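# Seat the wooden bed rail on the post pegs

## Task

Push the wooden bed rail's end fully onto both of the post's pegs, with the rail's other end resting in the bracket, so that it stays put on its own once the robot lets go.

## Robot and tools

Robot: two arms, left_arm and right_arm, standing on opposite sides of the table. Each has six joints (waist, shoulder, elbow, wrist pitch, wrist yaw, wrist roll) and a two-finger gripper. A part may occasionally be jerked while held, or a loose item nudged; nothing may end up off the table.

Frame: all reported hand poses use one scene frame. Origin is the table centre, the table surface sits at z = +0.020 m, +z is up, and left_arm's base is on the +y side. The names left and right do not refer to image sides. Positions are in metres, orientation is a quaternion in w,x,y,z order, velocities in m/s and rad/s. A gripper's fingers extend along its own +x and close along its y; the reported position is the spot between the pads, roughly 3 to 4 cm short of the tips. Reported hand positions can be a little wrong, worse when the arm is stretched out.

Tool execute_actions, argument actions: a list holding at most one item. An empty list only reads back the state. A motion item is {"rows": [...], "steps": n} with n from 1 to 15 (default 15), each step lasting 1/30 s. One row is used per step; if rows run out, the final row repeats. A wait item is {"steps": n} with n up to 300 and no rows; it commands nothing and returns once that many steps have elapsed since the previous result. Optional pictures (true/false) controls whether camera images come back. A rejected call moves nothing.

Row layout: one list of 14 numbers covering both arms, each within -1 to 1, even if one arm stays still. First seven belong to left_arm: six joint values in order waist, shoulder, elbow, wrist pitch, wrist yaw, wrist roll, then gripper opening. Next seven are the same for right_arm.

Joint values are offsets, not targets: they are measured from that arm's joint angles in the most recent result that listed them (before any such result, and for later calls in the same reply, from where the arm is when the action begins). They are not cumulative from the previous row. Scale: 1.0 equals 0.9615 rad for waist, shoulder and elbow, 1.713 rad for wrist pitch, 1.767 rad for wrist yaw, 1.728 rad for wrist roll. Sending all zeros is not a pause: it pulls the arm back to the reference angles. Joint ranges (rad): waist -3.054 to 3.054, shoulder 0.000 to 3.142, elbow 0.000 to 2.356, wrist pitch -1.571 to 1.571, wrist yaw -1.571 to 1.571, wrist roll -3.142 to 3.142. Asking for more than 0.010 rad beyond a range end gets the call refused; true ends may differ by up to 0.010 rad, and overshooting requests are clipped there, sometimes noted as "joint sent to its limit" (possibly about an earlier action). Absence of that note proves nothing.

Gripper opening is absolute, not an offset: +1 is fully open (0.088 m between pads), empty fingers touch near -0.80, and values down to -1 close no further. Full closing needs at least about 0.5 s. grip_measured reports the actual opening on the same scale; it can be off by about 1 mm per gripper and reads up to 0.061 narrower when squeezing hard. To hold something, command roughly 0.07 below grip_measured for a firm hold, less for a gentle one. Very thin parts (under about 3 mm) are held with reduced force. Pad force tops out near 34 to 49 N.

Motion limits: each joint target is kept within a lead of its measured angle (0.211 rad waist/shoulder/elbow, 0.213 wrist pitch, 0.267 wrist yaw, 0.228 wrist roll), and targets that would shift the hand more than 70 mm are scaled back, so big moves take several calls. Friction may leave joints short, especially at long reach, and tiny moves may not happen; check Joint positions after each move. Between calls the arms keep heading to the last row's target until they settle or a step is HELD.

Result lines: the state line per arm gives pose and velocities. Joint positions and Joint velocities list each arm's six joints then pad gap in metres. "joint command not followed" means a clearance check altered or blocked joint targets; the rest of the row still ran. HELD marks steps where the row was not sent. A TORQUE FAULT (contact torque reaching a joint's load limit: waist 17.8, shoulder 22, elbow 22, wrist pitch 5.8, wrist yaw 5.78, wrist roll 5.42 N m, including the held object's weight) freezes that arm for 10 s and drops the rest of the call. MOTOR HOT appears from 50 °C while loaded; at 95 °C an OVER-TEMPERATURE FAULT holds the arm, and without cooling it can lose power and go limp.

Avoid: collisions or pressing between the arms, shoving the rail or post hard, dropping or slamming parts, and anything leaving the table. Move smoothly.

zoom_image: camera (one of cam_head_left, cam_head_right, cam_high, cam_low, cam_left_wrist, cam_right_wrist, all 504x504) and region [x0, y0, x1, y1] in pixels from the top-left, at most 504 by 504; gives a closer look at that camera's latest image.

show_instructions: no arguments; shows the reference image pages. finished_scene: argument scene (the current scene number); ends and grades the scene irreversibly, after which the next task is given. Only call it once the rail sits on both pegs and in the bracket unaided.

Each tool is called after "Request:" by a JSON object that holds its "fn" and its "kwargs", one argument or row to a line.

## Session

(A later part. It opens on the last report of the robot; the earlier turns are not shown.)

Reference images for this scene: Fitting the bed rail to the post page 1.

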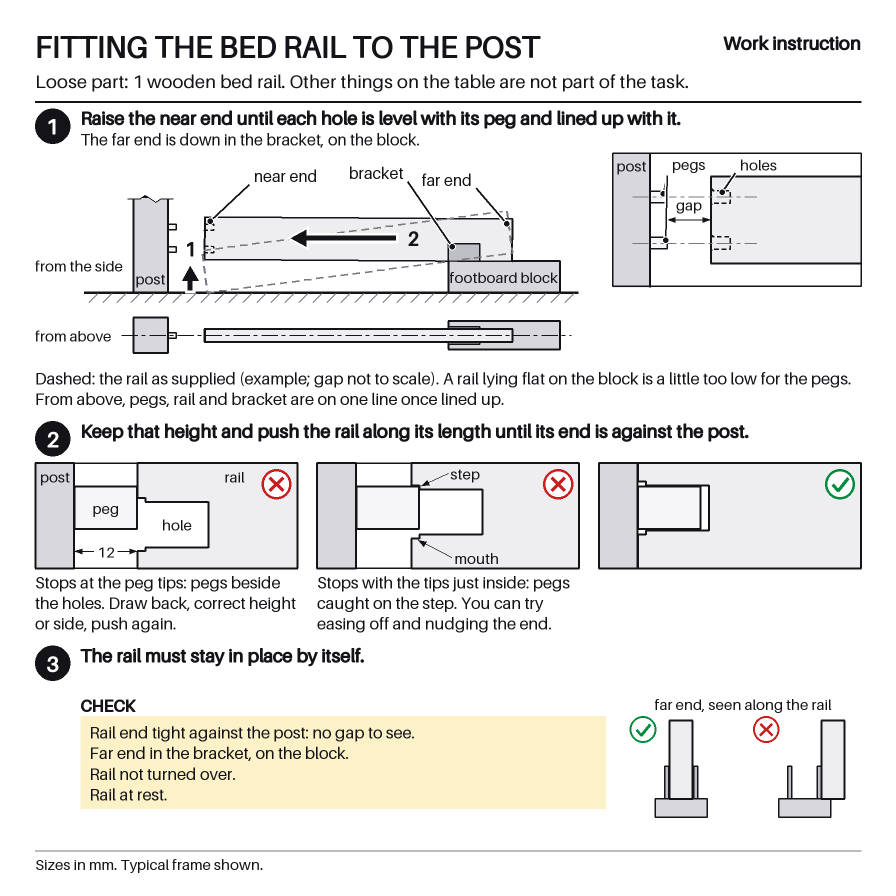

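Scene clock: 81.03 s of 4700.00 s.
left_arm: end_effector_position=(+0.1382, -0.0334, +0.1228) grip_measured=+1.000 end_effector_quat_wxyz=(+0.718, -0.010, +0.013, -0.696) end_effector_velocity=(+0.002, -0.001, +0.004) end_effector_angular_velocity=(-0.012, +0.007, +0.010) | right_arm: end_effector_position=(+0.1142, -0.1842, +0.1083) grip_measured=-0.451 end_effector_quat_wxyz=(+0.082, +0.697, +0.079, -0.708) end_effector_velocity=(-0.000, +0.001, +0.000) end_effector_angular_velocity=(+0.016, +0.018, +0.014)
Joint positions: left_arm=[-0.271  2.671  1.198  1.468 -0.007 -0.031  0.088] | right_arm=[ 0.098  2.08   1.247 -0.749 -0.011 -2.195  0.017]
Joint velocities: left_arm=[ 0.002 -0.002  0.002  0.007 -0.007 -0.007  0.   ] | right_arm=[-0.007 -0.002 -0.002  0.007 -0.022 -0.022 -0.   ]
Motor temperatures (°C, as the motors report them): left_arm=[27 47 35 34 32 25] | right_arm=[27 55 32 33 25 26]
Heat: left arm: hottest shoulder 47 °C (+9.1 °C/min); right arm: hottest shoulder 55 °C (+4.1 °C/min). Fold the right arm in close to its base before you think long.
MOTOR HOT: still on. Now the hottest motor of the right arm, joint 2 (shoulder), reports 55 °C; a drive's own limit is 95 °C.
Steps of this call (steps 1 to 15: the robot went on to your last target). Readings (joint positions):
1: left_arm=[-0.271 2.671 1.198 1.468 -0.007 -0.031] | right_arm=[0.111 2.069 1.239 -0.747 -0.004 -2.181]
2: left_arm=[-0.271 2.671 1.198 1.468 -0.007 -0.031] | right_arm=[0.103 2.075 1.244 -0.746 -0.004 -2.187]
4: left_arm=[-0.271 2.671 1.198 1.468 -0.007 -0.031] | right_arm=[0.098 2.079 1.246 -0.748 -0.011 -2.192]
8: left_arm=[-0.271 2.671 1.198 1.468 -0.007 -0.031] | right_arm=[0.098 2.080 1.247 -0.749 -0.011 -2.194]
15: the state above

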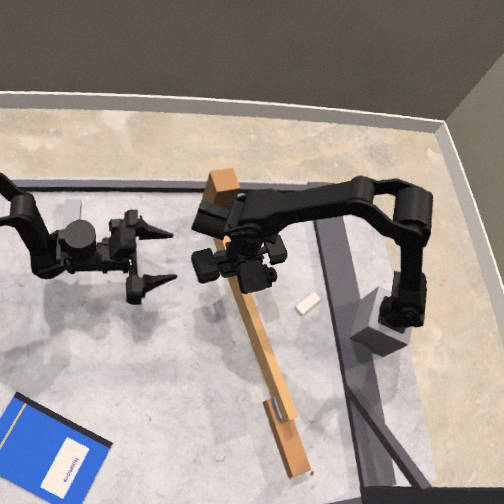

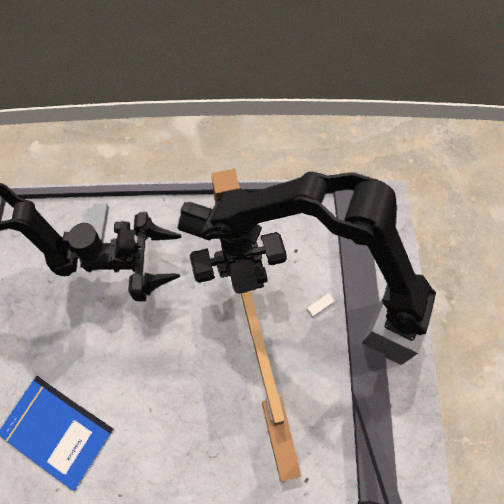

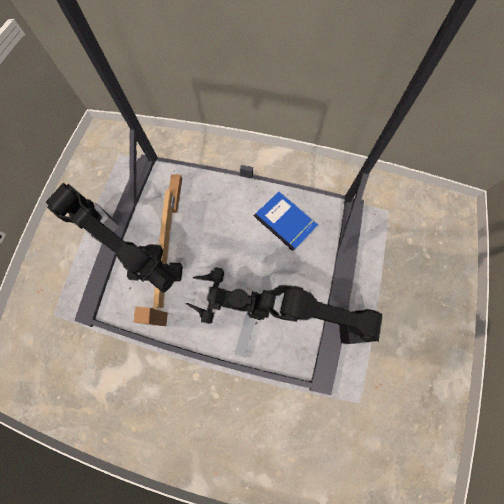

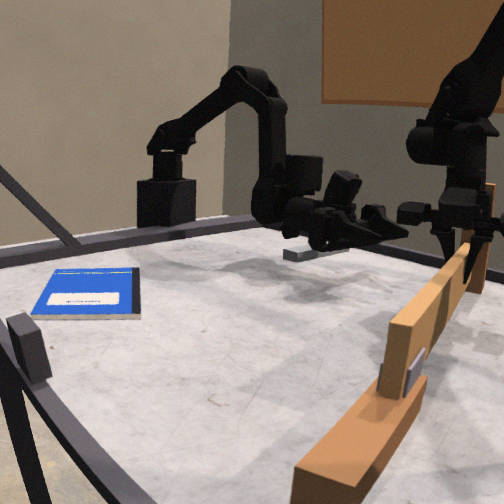

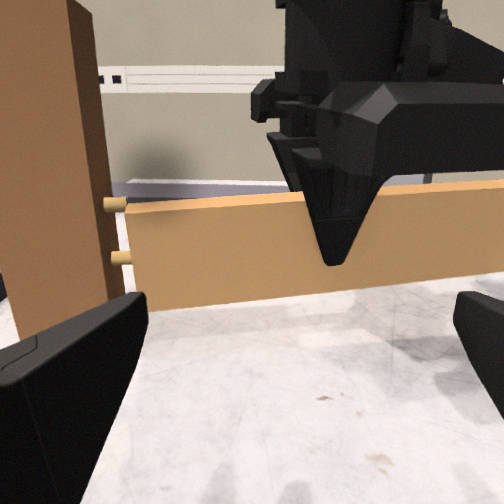

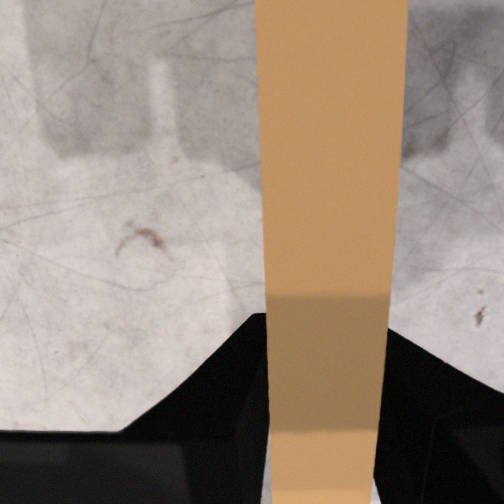

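Request:
{"fn": "execute_actions", "kwargs": {
  "actions": [
    {"rows": [[0,0,0,0,0,0,1,0.045,0,0,0,0,0.02,-0.6]], "steps": 10}
  ],
  "pictures": false
}}

Request:
{"fn": "execute_actions", "kwargs": {
  "actions": [
    {"rows": [[0,0,0,0,0,0,1,0,-0.05,0.04,-0.032,0,0,-0.6]], "steps": 15}
  ]
}}

Scene clock: 87.03 s of 4700.00 s.
left_arm: end_effector_position=(+0.1382, -0.0334, +0.1228) grip_measured=+1.000 end_effector_quat_wxyz=(+0.718, -0.010, +0.013, -0.696) end_effector_velocity=(-0.005, -0.001, +0.000) end_effector_angular_velocity=(+0.002, +0.007, -0.015) | right_arm: end_effector_position=(+0.1095, -0.1811, +0.1084) grip_measured=-0.451 end_effector_quat_wxyz=(+0.083, +0.703, +0.078, -0.702) end_effector_velocity=(-0.002, -0.004, -0.001) end_effector_angular_velocity=(-0.009, +0.011, -0.010)
Joint positions: left_arm=[-0.271  2.671  1.198  1.468 -0.007 -0.031  0.088] | right_arm=[ 0.12   2.08   1.248 -0.745  0.005 -2.172  0.017]
Joint velocities: left_arm=[-0.007 -0.002  0.002 -0.007  0.007 -0.007  0.   ] | right_arm=[-0.002 -0.002 -0.007 -0.007 -0.007  0.007 -0.   ]
Motor temperatures (°C, as the motors report them): left_arm=[27 48 34 35 32 25] | right_arm=[27 55 33 33 25 26]
Heat: left arm: hottest shoulder 48 °C (+9.1 °C/min); right arm: hottest shoulder 55 °C (+4.0 °C/min). Fold the right arm in close to its base before you think long.
MOTOR HOT: still on. Now the hottest motor of the right arm, joint 2 (shoulder), reports 55 °C; a drive's own limit is 95 °C.
Steps of this call (steps 1 to 15: the robot went on to your last target; steps 16 to 90: nothing new was sent; then 2.67 s passed at rest; steps 91 to 100: all 10 steps of this action). Readings (joint positions):
91: left_arm=[-0.271 2.671 1.198 1.468 -0.007 -0.031] | right_arm=[0.101 2.080 1.248 -0.749 -0.008 -2.190]
92: left_arm=[-0.271 2.671 1.198 1.468 -0.007 -0.031] | right_arm=[0.107 2.080 1.248 -0.746 -0.005 -2.185]
94: left_arm=[-0.271 2.671 1.198 1.468 -0.007 -0.031] | right_arm=[0.119 2.080 1.248 -0.745 0.001 -2.178]
98: left_arm=[-0.271 2.671 1.198 1.468 -0.007 -0.031] | right_arm=[0.120 2.080 1.248 -0.745 0.005 -2.173]
100: the state above

Scene clock: 87.53 s of 4700.00 s.
left_arm: end_effector_position=(+0.1382, -0.0334, +0.1228) grip_measured=+1.000 end_effector_quat_wxyz=(+0.718, -0.010, +0.013, -0.696) end_effector_velocity=(-0.000, -0.000, +0.005) end_effector_angular_velocity=(-0.012, +0.007, +0.005) | right_arm: end_effector_position=(+0.1104, -0.1831, +0.1194) grip_measured=-0.451 end_effector_quat_wxyz=(+0.086, +0.702, +0.073, -0.703) end_effector_velocity=(+0.001, -0.003, +0.000) end_effector_angular_velocity=(-0.004, +0.010, -0.000)
Joint positions: left_arm=[-0.271  2.671  1.198  1.468 -0.007 -0.031  0.088] | right_arm=[ 0.117  2.059  1.267 -0.794  0.007 -2.172  0.017]
Joint velocities: left_arm=[-0.002 -0.007 -0.002  0.007 -0.007 -0.007  0.   ] | right_arm=[-0.007 -0.002 -0.002 -0.007 -0.007 -0.007 -0.   ]
Motor temperatures (°C, as the motors report them): left_arm=[27 48 34 35 32 25] | right_arm=[27 55 33 33 25 26]
Heat: left arm: hottest shoulder 48 °C (+9.1 °C/min); right arm: hottest shoulder 55 °C (+4.1 °C/min). Fold the right arm in close to its base before you think long.
MOTOR HOT: still on. Now the hottest motor of the right arm, joint 2 (shoulder), reports 55 °C; a drive's own limit is 95 °C.
Steps of this call (steps 1 to 15: all 15 steps of this action). Readings (joint positions):
1: left_arm=[-0.271 2.671 1.198 1.468 -0.007 -0.031] | right_arm=[0.119 2.077 1.253 -0.755 0.005 -2.172]
2: left_arm=[-0.271 2.671 1.198 1.468 -0.007 -0.031] | right_arm=[0.117 2.075 1.258 -0.770 0.007 -2.172]
4: left_arm=[-0.271 2.671 1.198 1.468 -0.007 -0.031] | right_arm=[0.116 2.066 1.262 -0.784 0.007 -2.172]
8: left_arm=[-0.271 2.671 1.198 1.468 -0.007 -0.031] | right_arm=[0.117 2.059 1.266 -0.793 0.007 -2.172]
15: the state above

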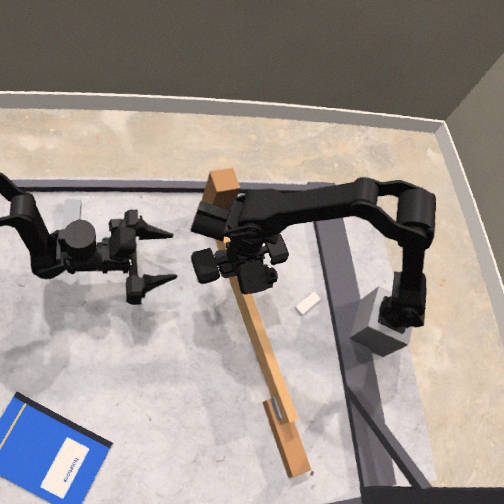

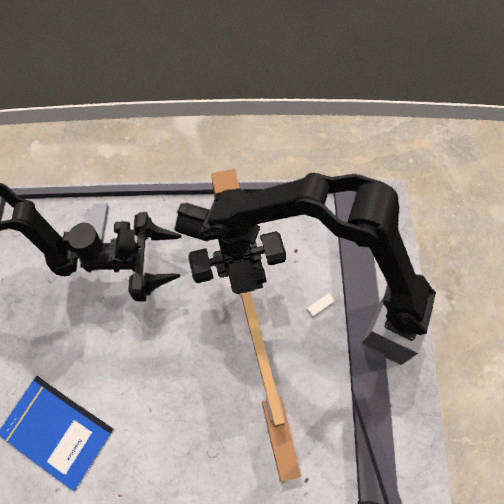

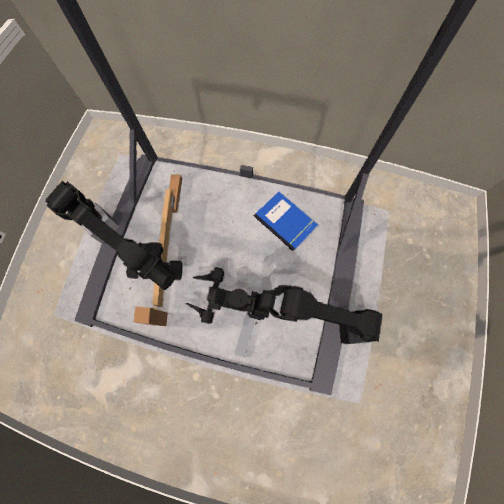

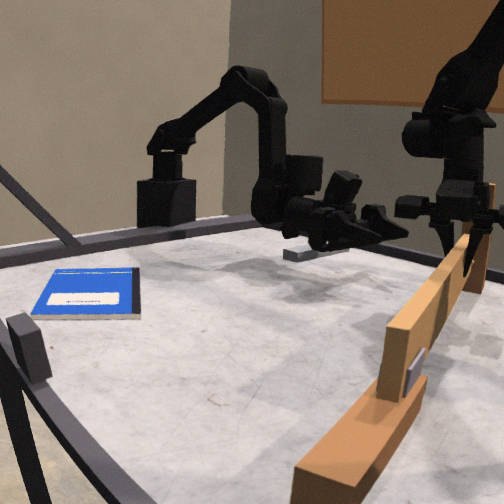

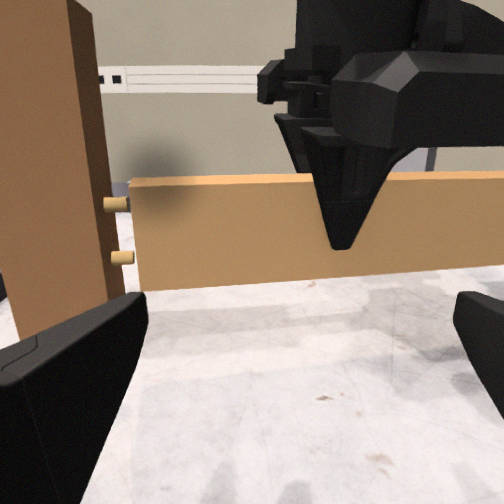

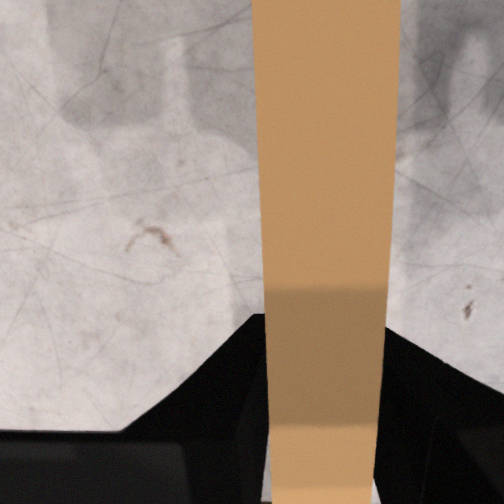

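Request:
{"fn": "execute_actions", "kwargs": {
  "actions": [
    {"rows": [[0,0,0,0,0,0,1,0.045,0,0,0,0,0.016,-0.6]], "steps": 15}
  ]
}}

Request:
{"fn": "zoom_image", "kwargs": {
  "camera": "cam_left_wrist",
  "region": [90, 160, 230, 300]
}}

Scene clock: 90.47 s of 4700.00 s.
left_arm: end_effector_position=(+0.1382, -0.0334, +0.1228) grip_measured=+1.000 end_effector_quat_wxyz=(+0.718, -0.010, +0.013, -0.696) end_effector_velocity=(+0.002, +0.000, -0.001) end_effector_angular_velocity=(+0.007, +0.007, +0.010) | right_arm: end_effector_position=(+0.1089, -0.1820, +0.1195) grip_measured=-0.451 end_effector_quat_wxyz=(+0.088, +0.710, +0.069, -0.696) end_effector_velocity=(-0.001, -0.002, +0.000) end_effector_angular_velocity=(-0.004, +0.010, +0.005)
Joint positions: left_arm=[-0.271  2.671  1.198  1.468 -0.007 -0.031  0.088] | right_arm=[ 0.131  2.059  1.267 -0.792  0.029 -2.154  0.017]
Joint velocities: left_arm=[ 0.002 -0.002 -0.002 -0.007 -0.007 -0.007  0.   ] | right_arm=[-0.002 -0.002 -0.002 -0.007 -0.007 -0.007 -0.   ]
Motor temperatures (°C, as the motors report them): left_arm=[27 49 34 35 32 25] | right_arm=[27 56 33 33 25 26]
Heat: left arm: hottest shoulder 49 °C (+10.1 °C/min); right arm: hottest shoulder 56 °C (+5.1 °C/min). Fold the right arm in close to its base before you think long.
MOTOR HOT: still on. Now the hottest motor of the right arm, joint 2 (shoulder), reports 56 °C; a drive's own limit is 95 °C.
Steps of this call (steps 1 to 15: the robot went on to your last target; steps 16 to 73: nothing new was sent; steps 74 to 88: all 15 steps of this action). Readings (joint positions):
74: left_arm=[-0.271 2.671 1.198 1.468 -0.007 -0.031] | right_arm=[0.121 2.059 1.267 -0.795 0.012 -2.167]
75: left_arm=[-0.271 2.671 1.198 1.468 -0.007 -0.031] | right_arm=[0.126 2.059 1.267 -0.794 0.020 -2.163]
77: left_arm=[-0.271 2.671 1.198 1.468 -0.007 -0.031] | right_arm=[0.131 2.059 1.267 -0.793 0.029 -2.158]
81: left_arm=[-0.271 2.671 1.198 1.468 -0.007 -0.031] | right_arm=[0.131 2.059 1.267 -0.792 0.029 -2.155]
88: the state above

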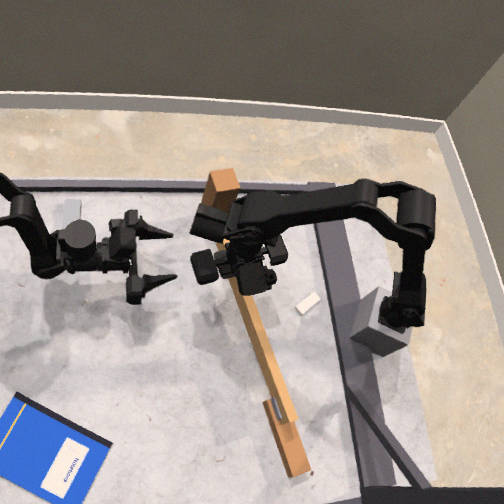

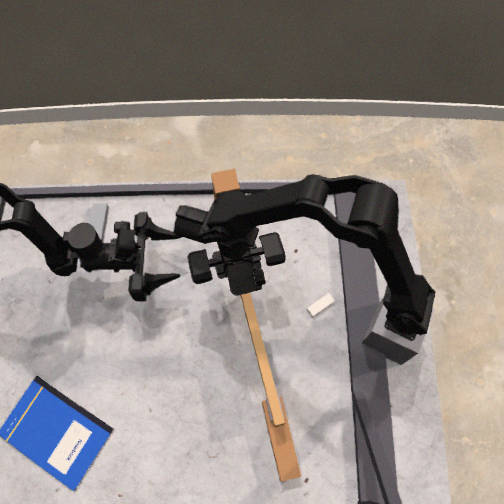

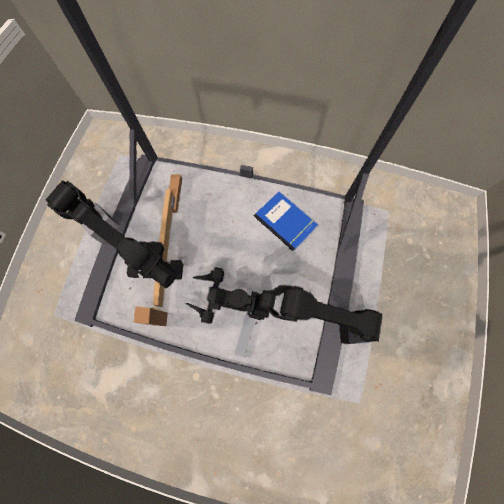

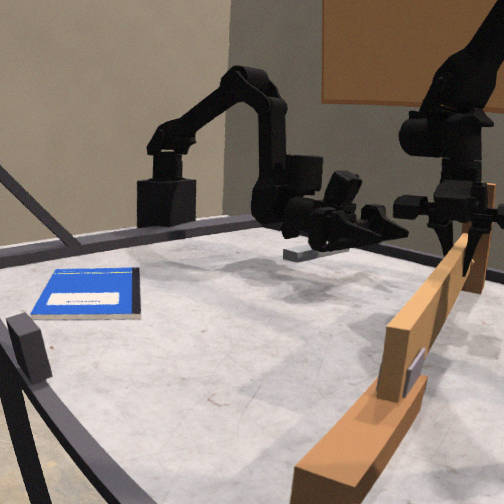

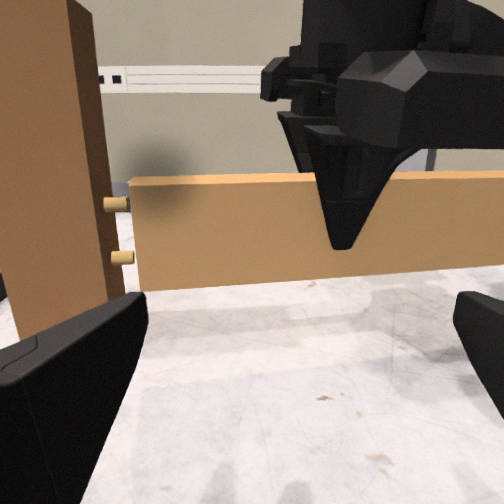

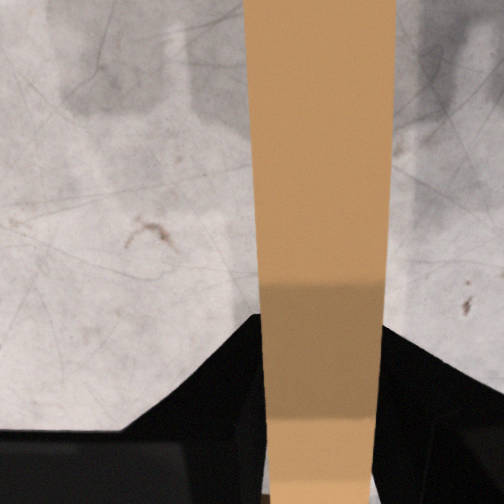

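Region (90, 160, 230, 300) of cam_left_wrist's 504x504 image, scaled by 3.600, with more detail than that image has.

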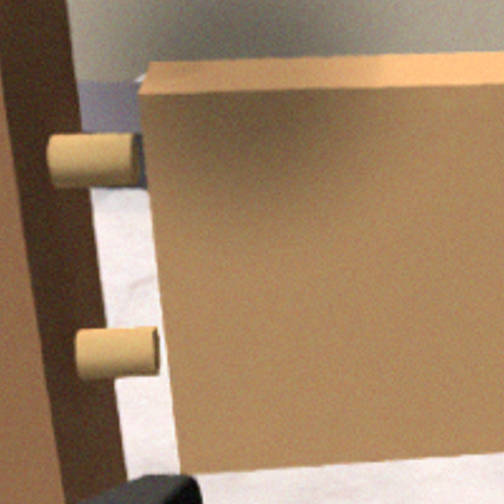

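Request:
{"fn": "execute_actions", "kwargs": {
  "actions": [
    {"rows": [[0,0,0,0,0,0,1,0.025,-0.039,-0.032,0.009,-0.018,0,-0.6]], "steps": 15}
  ],
  "pictures": false
}}

Scene clock: 94.43 s of 4700.00 s.
left_arm: end_effector_position=(+0.1382, -0.0334, +0.1228) grip_measured=+1.000 end_effector_quat_wxyz=(+0.718, -0.010, +0.013, -0.696) end_effector_velocity=(-0.000, +0.001, -0.002) end_effector_angular_velocity=(+0.012, +0.008, +0.005) | right_arm: end_effector_position=(+0.1084, -0.1824, +0.1208) grip_measured=-0.451 end_effector_quat_wxyz=(+0.083, +0.711, +0.075, -0.694) end_effector_velocity=(-0.002, -0.004, +0.002) end_effector_angular_velocity=(-0.014, +0.013, +0.020)
Joint positions: left_arm=[-0.271  2.671  1.198  1.468 -0.007 -0.031  0.088] | right_arm=[ 0.131  2.044  1.249 -0.774  0.027 -2.156  0.017]
Joint velocities: left_arm=[-0.002 -0.002 -0.007 -0.007 -0.007 -0.007  0.   ] | right_arm=[-0.002 -0.007 -0.002 -0.022 -0.007 -0.022 -0.   ]
Motor temperatures (°C, as the motors report them): left_arm=[27 49 34 35 32 25] | right_arm=[27 56 33 32 25 26]
Heat: left arm: hottest shoulder 49 °C (+10.1 °C/min); right arm: hottest shoulder 56 °C (+5.1 °C/min). Fold the right arm in close to its base before you think long.
MOTOR HOT: still on. Now the hottest motor of the right arm, joint 2 (shoulder), reports 56 °C; a drive's own limit is 95 °C.
Steps of this call (steps 1 to 15: the robot went on to your last target; steps 16 to 90: nothing new was sent; then 0.47 s passed at rest; steps 91 to 105: all 15 steps of this action). Readings (joint positions):
91: left_arm=[-0.271 2.671 1.198 1.468 -0.007 -0.031] | right_arm=[0.131 2.058 1.263 -0.787 0.029 -2.154]
92: left_arm=[-0.271 2.671 1.198 1.468 -0.007 -0.031] | right_arm=[0.131 2.055 1.258 -0.782 0.029 -2.154]
94: left_arm=[-0.271 2.671 1.198 1.468 -0.007 -0.031] | right_arm=[0.131 2.050 1.253 -0.778 0.029 -2.154]
98: left_arm=[-0.271 2.671 1.198 1.468 -0.007 -0.031] | right_arm=[0.131 2.045 1.250 -0.775 0.028 -2.155]
105: the state above

Request:
{"fn": "execute_actions", "kwargs": {
  "actions": [
    {"rows": [[0,0,0,0,0,0,1,0,-0.04,-0.035,0.006,-0.01,0,-0.6]], "steps": 15}
  ],
  "pictures": false
}}

Request:
{"fn": "execute_actions", "kwargs": {
  "actions": [
    {"rows": [[0,0,0,0,0,0,1,0.035,-0.03,-0.02,0.003,-0.01,0.01,-0.6]], "steps": 15}
  ],
  "pictures": false
}}

Scene clock: 98.80 s of 4700.00 s.
left_arm: end_effector_position=(+0.1382, -0.0334, +0.1228) grip_measured=+1.000 end_effector_quat_wxyz=(+0.718, -0.010, +0.013, -0.696) end_effector_velocity=(-0.000, -0.001, +0.000) end_effector_angular_velocity=(+0.002, +0.007, +0.005) | right_arm: end_effector_position=(+0.1054, -0.1867, +0.1199) grip_measured=-0.451 end_effector_quat_wxyz=(+0.081, +0.707, +0.076, -0.698) end_effector_velocity=(+0.001, -0.002, -0.002) end_effector_angular_velocity=(-0.005, -0.006, -0.010)
Joint positions: left_arm=[-0.271  2.671  1.198  1.468 -0.007 -0.031  0.088] | right_arm=[ 0.13   2.03   1.223 -0.764  0.014 -2.156  0.017]
Joint velocities: left_arm=[-0.002 -0.002  0.002 -0.007 -0.007 -0.007  0.   ] | right_arm=[-0.002  0.002 -0.007  0.007  0.007  0.007 -0.   ]
Motor temperatures (°C, as the motors report them): left_arm=[27 50 34 36 32 25] | right_arm=[27 58 33 32 26 26]
Heat: left arm: hottest shoulder 50 °C (+11.2 °C/min); right arm: hottest shoulder 58 °C (+7.1 °C/min). Fold the left arm in close to its base before you think long. Fold the right arm in close to its base before you think long.
MOTOR HOT: a motor of the left arm reached 50 °C. Now the hottest motor of the left arm, joint 2 (shoulder), reports 50 °C. The temperature limit of the motors' drives, at which the controller stops that arm, is 95 °C. To cool a motor, set the load down, stop pushing, or move to a pose that needs little force.
MOTOR HOT: still on. Now the hottest motor of the right arm, joint 2 (shoulder), reports 58 °C; a drive's own limit is 95 °C.
Steps of this call (steps 1 to 15: the robot went on to your last target; steps 16 to 90: nothing new was sent; then 0.87 s passed at rest; steps 91 to 105: all 15 steps of this action). Readings (joint positions):
91: left_arm=[-0.271 2.671 1.198 1.468 -0.007 -0.031] | right_arm=[0.130 2.040 1.244 -0.768 0.026 -2.156]
92: left_arm=[-0.271 2.671 1.198 1.468 -0.007 -0.031] | right_arm=[0.128 2.037 1.238 -0.767 0.022 -2.156]
94: left_arm=[-0.271 2.671 1.198 1.468 -0.007 -0.031] | right_arm=[0.129 2.031 1.229 -0.767 0.014 -2.156]
98: left_arm=[-0.271 2.671 1.198 1.468 -0.007 -0.031] | right_arm=[0.130 2.031 1.224 -0.764 0.014 -2.156]
105: the state above

Scene clock: 99.30 s of 4700.00 s.
left_arm: end_effector_position=(+0.1382, -0.0334, +0.1228) grip_measured=+1.000 end_effector_quat_wxyz=(+0.718, -0.010, +0.013, -0.696) end_effector_velocity=(+0.005, +0.000, -0.001) end_effector_angular_velocity=(+0.007, +0.007, +0.015) | right_arm: end_effector_position=(+0.0960, -0.1846, +0.1195) grip_measured=-0.451 end_effector_quat_wxyz=(+0.083, +0.705, +0.082, -0.699) end_effector_velocity=(+0.001, -0.003, +0.000) end_effector_angular_velocity=(-0.010, -0.004, +0.020)
Joint positions: left_arm=[-0.271  2.671  1.198  1.468 -0.007 -0.031  0.088] | right_arm=[ 0.154  2.025  1.213 -0.756  0.008 -2.144  0.017]
Joint velocities: left_arm=[ 0.007 -0.002 -0.002 -0.007 -0.007 -0.007  0.   ] | right_arm=[-0.002 -0.002 -0.002 -0.007  0.007 -0.022 -0.   ]
Motor temperatures (°C, as the motors report them): left_arm=[27 50 34 36 32 25] | right_arm=[27 58 33 32 26 26]
Heat: left arm: hottest shoulder 50 °C (+11.1 °C/min); right arm: hottest shoulder 58 °C (+7.0 °C/min). Fold the left arm in close to its base before you think long. Fold the right arm in close to its base before you think long.
MOTOR HOT: still on. Now the hottest motor of the left arm, joint 2 (shoulder), reports 50 °C; a drive's own limit is 95 °C.
MOTOR HOT: still on. Now the hottest motor of the right arm, joint 2 (shoulder), reports 58 °C; a drive's own limit is 95 °C.
Steps of this call (steps 1 to 15: all 15 steps of this action). Readings (joint positions):
1: left_arm=[-0.271 2.671 1.198 1.468 -0.007 -0.031] | right_arm=[0.132 2.029 1.221 -0.761 0.014 -2.154]
2: left_arm=[-0.271 2.671 1.198 1.468 -0.007 -0.031] | right_arm=[0.137 2.027 1.219 -0.760 0.012 -2.151]
4: left_arm=[-0.271 2.671 1.198 1.468 -0.007 -0.031] | right_arm=[0.149 2.026 1.215 -0.760 0.007 -2.146]
8: left_arm=[-0.271 2.671 1.198 1.468 -0.007 -0.031] | right_arm=[0.154 2.025 1.213 -0.756 0.008 -2.144]
15: the state above

Request:
{"fn": "execute_actions", "kwargs": {
  "actions": [
    {"rows": [[0,0.03,0,0.01,0,0,1,0,-0.055,-0.052,0.008,0,0,-0.6]], "steps": 15}
  ],
  "pictures": false
}}

Request:
{"fn": "execute_actions", "kwargs": {
  "actions": [
    {"rows": [[0,0,0,0,0,0,1,0,-0.055,-0.052,0.008,0,0,-0.6]], "steps": 15}
  ],
  "pictures": false
}}

Request:
{"fn": "execute_actions", "kwargs": {
  "actions": [
    {"rows": [[0,0,0,0,0,0,1,0,-0.055,-0.052,0.008,0,0,-0.6]], "steps": 15}
  ],
  "pictures": false
}}

Request:
{"fn": "execute_actions", "kwargs": {
  "actions": [
    {"rows": [[0,0,0,0,0,0,1,0,-0.04,-0.035,0.006,0,0,-0.6]], "steps": 15}
  ],
  "pictures": false
}}

Scene clock: 106.17 s of 4700.00 s.
left_arm: end_effector_position=(+0.1382, -0.0328, +0.1231) grip_measured=+1.000 end_effector_quat_wxyz=(+0.718, -0.013, +0.009, -0.696) end_effector_velocity=(-0.003, +0.002, -0.005) end_effector_angular_velocity=(+0.017, +0.008, -0.010) | right_arm: end_effector_position=(+0.0940, -0.1909, +0.1211) grip_measured=-0.451 end_effector_quat_wxyz=(+0.079, +0.707, +0.083, -0.698) end_effector_velocity=(-0.004, -0.004, +0.002) end_effector_angular_velocity=(-0.009, +0.026, +0.020)
Joint positions: left_arm=[-0.271  2.676  1.198  1.483 -0.007 -0.031  0.088] | right_arm=[ 0.154  1.995  1.175 -0.739  0.008 -2.139  0.017]
Joint velocities: left_arm=[-0.002  0.002 -0.007 -0.007  0.007 -0.007  0.   ] | right_arm=[-0.002 -0.007 -0.002 -0.022 -0.022 -0.022 -0.   ]
Motor temperatures (°C, as the motors report them): left_arm=[27 51 34 36 32 25] | right_arm=[27 59 32 32 26 26]
Heat: left arm: hottest shoulder 51 °C (+12.1 °C/min); right arm: hottest shoulder 59 °C (+7.0 °C/min). Fold the left arm in close to its base before you think long. Fold the right arm in close to its base before you think long.
MOTOR HOT: still on. Now the hottest motor of the left arm, joint 2 (shoulder), reports 51 °C; a drive's own limit is 95 °C.
MOTOR HOT: still on. Now the hottest motor of the right arm, joint 2 (shoulder), reports 59 °C; a drive's own limit is 95 °C.
Steps of this call (steps 1 to 15: the robot went on to your last target; steps 16 to 90: nothing new was sent; then 3.37 s passed at rest; steps 91 to 105: all 15 steps of this action). Readings (joint positions):
91: left_arm=[-0.271 2.671 1.198 1.470 -0.007 -0.031] | right_arm=[0.154 2.019 1.205 -0.748 0.008 -2.144]
92: left_arm=[-0.271 2.671 1.198 1.475 -0.007 -0.031] | right_arm=[0.154 2.012 1.195 -0.746 0.008 -2.143]
94: left_arm=[-0.271 2.672 1.198 1.479 -0.007 -0.031] | right_arm=[0.154 2.001 1.182 -0.745 0.008 -2.139]
98: left_arm=[-0.271 2.674 1.198 1.482 -0.007 -0.031] | right_arm=[0.154 1.995 1.176 -0.741 0.008 -2.139]
105: the state above

Scene clock: 106.67 s of 4700.00 s.
left_arm: end_effector_position=(+0.1382, -0.0328, +0.1231) grip_measured=+1.000 end_effector_quat_wxyz=(+0.718, -0.013, +0.009, -0.696) end_effector_velocity=(-0.005, +0.000, +0.005) end_effector_angular_velocity=(-0.022, +0.007, -0.015) | right_arm: end_effector_position=(+0.0927, -0.1962, +0.1234) grip_measured=-0.451 end_effector_quat_wxyz=(+0.071, +0.709, +0.084, -0.696) end_effector_velocity=(-0.000, +0.001, +0.000) end_effector_angular_velocity=(+0.014, +0.018, +0.001)
Joint positions: left_arm=[-0.271  2.676  1.198  1.483 -0.007 -0.031  0.088] | right_arm=[ 0.152  1.963  1.138 -0.72   0.008 -2.131  0.017]
Joint velocities: left_arm=[-0.007 -0.002 -0.002  0.022  0.007 -0.007  0.   ] | right_arm=[-0.007 -0.002 -0.002  0.007 -0.022 -0.007 -0.   ]
Motor temperatures (°C, as the motors report them): left_arm=[27 51 34 36 32 25] | right_arm=[27 59 32 32 26 26]
Heat: left arm: hottest shoulder 51 °C (+11.2 °C/min); right arm: hottest shoulder 59 °C (+7.1 °C/min). Fold the left arm in close to its base before you think long. Fold the right arm in close to its base before you think long.
MOTOR HOT: still on. Now the hottest motor of the left arm, joint 2 (shoulder), reports 51 °C; a drive's own limit is 95 °C.
MOTOR HOT: still on. Now the hottest motor of the right arm, joint 2 (shoulder), reports 59 °C; a drive's own limit is 95 °C.
Steps of this call (steps 1 to 15: all 15 steps of this action). Readings (joint positions):
1: left_arm=[-0.271 2.676 1.198 1.483 -0.007 -0.031] | right_arm=[0.154 1.988 1.166 -0.730 0.008 -2.138]
2: left_arm=[-0.271 2.676 1.198 1.483 -0.007 -0.031] | right_arm=[0.154 1.982 1.156 -0.728 0.008 -2.136]
4: left_arm=[-0.271 2.676 1.198 1.483 -0.007 -0.031] | right_arm=[0.152 1.970 1.144 -0.726 0.008 -2.132]
8: left_arm=[-0.271 2.676 1.198 1.483 -0.007 -0.031] | right_arm=[0.152 1.964 1.139 -0.722 0.008 -2.131]
15: the state above

Scene clock: 107.17 s of 4700.00 s.
left_arm: end_effector_position=(+0.1382, -0.0328, +0.1231) grip_measured=+1.000 end_effector_quat_wxyz=(+0.718, -0.013, +0.009, -0.696) end_effector_velocity=(-0.000, +0.000, -0.001) end_effector_angular_velocity=(+0.007, +0.008, +0.005) | right_arm: end_effector_position=(+0.0915, -0.2013, +0.1255) grip_measured=-0.451 end_effector_quat_wxyz=(+0.062, +0.712, +0.085, -0.694) end_effector_velocity=(-0.003, -0.001, +0.000) end_effector_angular_velocity=(+0.000, +0.023, +0.006)
Joint positions: left_arm=[-0.271  2.676  1.198  1.483 -0.007 -0.031  0.088] | right_arm=[ 0.151  1.931  1.101 -0.701  0.008 -2.122  0.017]
Joint velocities: left_arm=[-0.002 -0.002 -0.002 -0.007 -0.007 -0.007  0.   ] | right_arm=[-0.002 -0.002 -0.002 -0.007 -0.022 -0.007 -0.   ]
Motor temperatures (°C, as the motors report them): left_arm=[27 51 34 36 32 25] | right_arm=[27 59 32 32 26 26]
Heat: left arm: hottest shoulder 51 °C (+11.1 °C/min); right arm: hottest shoulder 59 °C (+7.0 °C/min). Fold the left arm in close to its base before you think long. Fold the right arm in close to its base before you think long.
MOTOR HOT: still on. Now the hottest motor of the left arm, joint 2 (shoulder), reports 51 °C; a drive's own limit is 95 °C.
MOTOR HOT: still on. Now the hottest motor of the right arm, joint 2 (shoulder), reports 59 °C; a drive's own limit is 95 °C.
Steps of this call (steps 1 to 15: all 15 steps of this action). Readings (joint positions):
1: left_arm=[-0.271 2.676 1.198 1.483 -0.007 -0.031] | right_arm=[0.152 1.957 1.129 -0.711 0.008 -2.130]
2: left_arm=[-0.271 2.676 1.198 1.483 -0.007 -0.031] | right_arm=[0.152 1.950 1.120 -0.709 0.008 -2.127]
4: left_arm=[-0.271 2.676 1.198 1.483 -0.007 -0.031] | right_arm=[0.151 1.938 1.108 -0.707 0.008 -2.123]
8: left_arm=[-0.271 2.676 1.198 1.483 -0.007 -0.031] | right_arm=[0.151 1.932 1.102 -0.702 0.008 -2.122]
15: the state above

Scene clock: 107.67 s of 4700.00 s.
left_arm: end_effector_position=(+0.1382, -0.0328, +0.1231) grip_measured=+1.000 end_effector_quat_wxyz=(+0.718, -0.013, +0.009, -0.696) end_effector_velocity=(-0.003, -0.001, +0.000) end_effector_angular_velocity=(+0.002, +0.007, -0.000) | right_arm: end_effector_position=(+0.0912, -0.2033, +0.1267) grip_measured=-0.451 end_effector_quat_wxyz=(+0.055, +0.714, +0.086, -0.693) end_effector_velocity=(+0.000, -0.005, -0.002) end_effector_angular_velocity=(-0.019, -0.001, +0.004)
Joint positions: left_arm=[-0.271  2.676  1.198  1.483 -0.007 -0.031  0.088] | right_arm=[ 0.149  1.914  1.081 -0.685  0.008 -2.114  0.017]
Joint velocities: left_arm=[-0.007 -0.002  0.002 -0.007 -0.007 -0.007  0.   ] | right_arm=[-0.002  0.002 -0.007 -0.007  0.007 -0.007  0.   ]
Motor temperatures (°C, as the motors report them): left_arm=[27 51 34 36 32 25] | right_arm=[27 59 32 32 26 26]
Heat: left arm: hottest shoulder 51 °C (+11.2 °C/min); right arm: hottest shoulder 59 °C (+7.1 °C/min). Fold the left arm in close to its base before you think long. Fold the right arm in close to its base before you think long.
MOTOR HOT: still on. Now the hottest motor of the left arm, joint 2 (shoulder), reports 51 °C; a drive's own limit is 95 °C.
MOTOR HOT: still on. Now the hottest motor of the right arm, joint 2 (shoulder), reports 59 °C; a drive's own limit is 95 °C.
Steps of this call (steps 1 to 15: all 15 steps of this action). Readings (joint positions):
1: left_arm=[-0.271 2.676 1.198 1.483 -0.007 -0.031] | right_arm=[0.151 1.928 1.096 -0.695 0.008 -2.119]
2: left_arm=[-0.271 2.676 1.198 1.483 -0.007 -0.031] | right_arm=[0.150 1.924 1.091 -0.692 0.008 -2.117]
4: left_arm=[-0.271 2.676 1.198 1.483 -0.007 -0.031] | right_arm=[0.149 1.917 1.085 -0.690 0.008 -2.115]
8: left_arm=[-0.271 2.676 1.198 1.483 -0.007 -0.031] | right_arm=[0.149 1.914 1.081 -0.686 0.008 -2.114]
15: the state above

Request:
{"fn": "execute_actions", "kwargs": {
  "actions": [
    {"rows": [[0,0,0,0,0,0,1,0,0.098,0.104,-0.037,0,-0.018,-0.6]], "steps": 15}
  ],
  "pictures": false
}}

Request:
{"fn": "execute_actions", "kwargs": {
  "actions": [
    {"steps": 8}
  ]
}}

Request:
{"fn": "zoom_image", "kwargs": {
  "camera": "cam_left_wrist",
  "region": [90, 160, 230, 300]
}}

Scene clock: 117.60 s of 4700.00 s.
left_arm: end_effector_position=(+0.1382, -0.0328, +0.1231) grip_measured=+1.000 end_effector_quat_wxyz=(+0.718, -0.013, +0.009, -0.696) end_effector_velocity=(+0.002, +0.002, +0.001) end_effector_angular_velocity=(-0.003, +0.007, +0.020) | right_arm: end_effector_position=(+0.0945, -0.1948, +0.1185) grip_measured=-0.451 end_effector_quat_wxyz=(+0.078, +0.706, +0.074, -0.700) end_effector_velocity=(-0.001, -0.001, -0.000) end_effector_angular_velocity=(-0.004, +0.009, -0.010)
Joint positions: left_arm=[-0.271  2.676  1.198  1.483 -0.007 -0.031  0.088] | right_arm=[ 0.149  1.998  1.167 -0.742  0.009 -2.13   0.017]
Joint velocities: left_arm=[-0.002 -0.002 -0.007  0.007 -0.022 -0.007  0.   ] | right_arm=[-0.002  0.002  0.002 -0.007 -0.007  0.007  0.   ]
Motor temperatures (°C, as the motors report them): left_arm=[27 52 34 37 32 25] | right_arm=[27 60 32 32 25 26]
Heat: left arm: hottest shoulder 52 °C (+11.1 °C/min); right arm: hottest shoulder 60 °C (+7.1 °C/min). Fold the left arm in close to its base before you think long. Fold the right arm in close to its base before you think long.
MOTOR HOT: still on. Now the hottest motor of the left arm, joint 2 (shoulder), reports 52 °C; a drive's own limit is 95 °C.
MOTOR HOT: still on. Now the hottest motor of the right arm, joint 2 (shoulder), reports 60 °C; a drive's own limit is 95 °C.
Steps of this call (steps 1 to 15: the robot went on to your last target; steps 16 to 90: nothing new was sent; then 6.43 s passed at rest; steps 91 to 105: all 15 steps of this action). Readings (joint positions):
91: left_arm=[-0.271 2.676 1.198 1.483 -0.007 -0.031] | right_arm=[0.149 1.929 1.099 -0.706 0.009 -2.114]
92: left_arm=[-0.271 2.676 1.198 1.483 -0.007 -0.031] | right_arm=[0.149 1.946 1.120 -0.717 0.009 -2.117]
94: left_arm=[-0.271 2.676 1.198 1.483 -0.007 -0.031] | right_arm=[0.149 1.977 1.148 -0.724 0.009 -2.128]
98: left_arm=[-0.271 2.676 1.198 1.483 -0.007 -0.031] | right_arm=[0.149 1.995 1.163 -0.738 0.009 -2.129]
105: the state above

Scene clock: 117.87 s of 4700.00 s.
left_arm: end_effector_position=(+0.1382, -0.0328, +0.1231) grip_measured=+1.000 end_effector_quat_wxyz=(+0.718, -0.013, +0.009, -0.696) end_effector_velocity=(-0.000, -0.000, +0.002) end_effector_angular_velocity=(+0.002, +0.007, +0.005) | right_arm: end_effector_position=(+0.0945, -0.1947, +0.1184) grip_measured=-0.451 end_effector_quat_wxyz=(+0.078, +0.706, +0.074, -0.700) end_effector_velocity=(-0.001, -0.002, +0.000) end_effector_angular_velocity=(-0.004, +0.009, -0.024)
Joint positions: left_arm=[-0.271  2.676  1.198  1.483 -0.007 -0.031  0.088] | right_arm=[ 0.149  1.998  1.168 -0.742  0.009 -2.13   0.017]
Joint velocities: left_arm=[-0.002 -0.007 -0.002 -0.007 -0.007 -0.007  0.   ] | right_arm=[-0.002 -0.002 -0.002 -0.007 -0.007  0.022 -0.   ]
Motor temperatures (°C, as the motors report them): left_arm=[27 52 33 37 32 25] | right_arm=[27 60 32 32 25 26]
Heat: left arm: hottest shoulder 52 °C (+11.0 °C/min); right arm: hottest shoulder 60 °C (+7.0 °C/min). Fold the left arm in close to its base before you think long. Fold the right arm in close to its base before you think long.
MOTOR HOT: still on. Now the hottest motor of the left arm, joint 2 (shoulder), reports 52 °C; a drive's own limit is 95 °C.
MOTOR HOT: still on. Now the hottest motor of the right arm, joint 2 (shoulder), reports 60 °C; a drive's own limit is 95 °C.
Steps of this call (steps 1 to 8: the robot went on to your last target). Readings (joint positions):
1: left_arm=[-0.271 2.676 1.198 1.483 -0.007 -0.031] | right_arm=[0.149 1.998 1.167 -0.742 0.009 -2.130]
2: left_arm=[-0.271 2.676 1.198 1.483 -0.007 -0.031] | right_arm=[0.149 1.998 1.168 -0.742 0.009 -2.130]
4: left_arm=[-0.271 2.676 1.198 1.483 -0.007 -0.031] | right_arm=[0.149 1.998 1.168 -0.742 0.009 -2.130]
8: the state above

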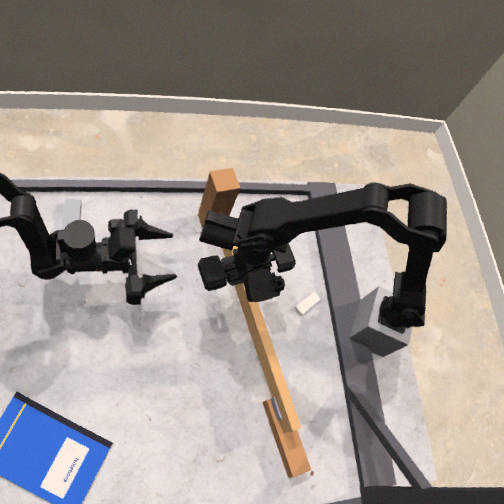

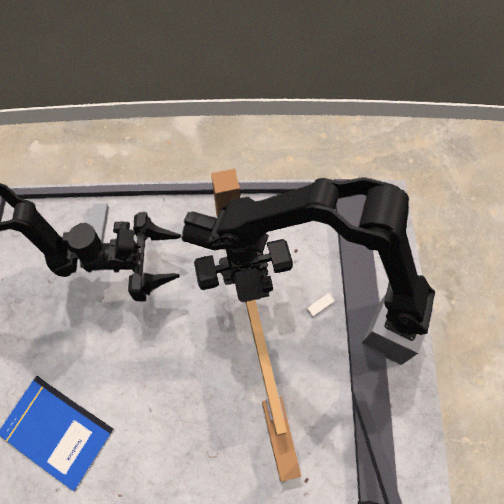

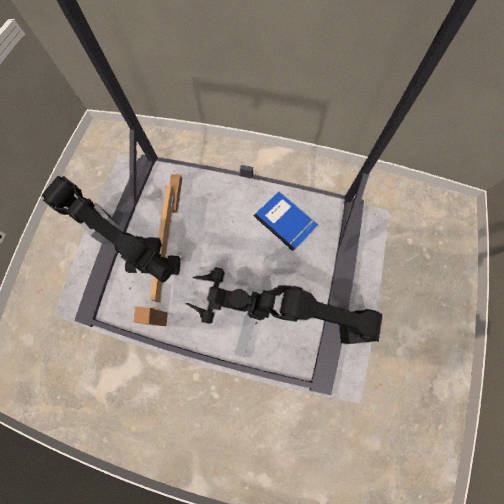

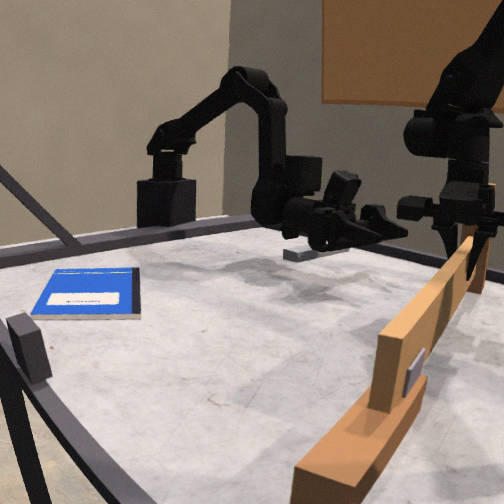

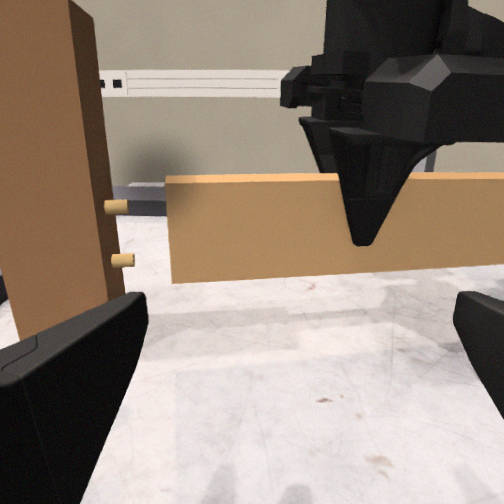

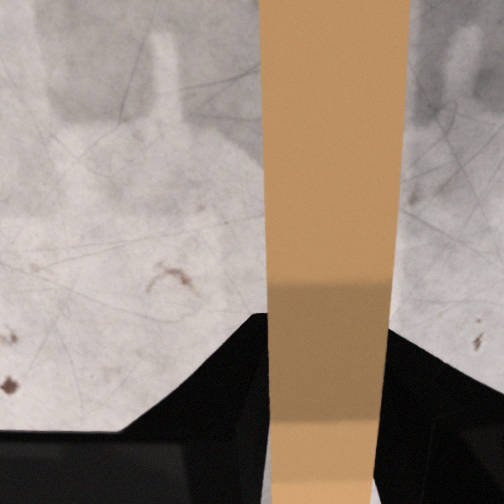

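Region (90, 160, 230, 300) of cam_left_wrist's 504x504 image, scaled by 3.600, with more detail than that image has.

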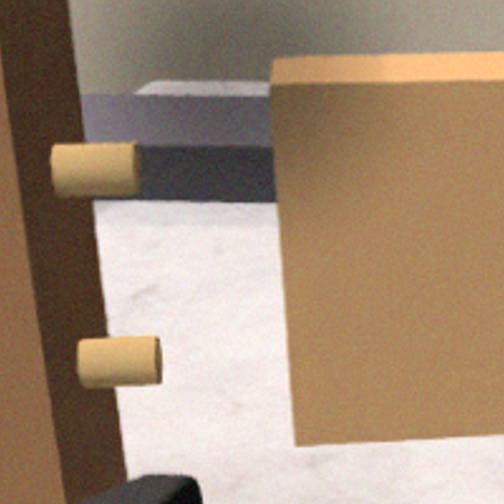

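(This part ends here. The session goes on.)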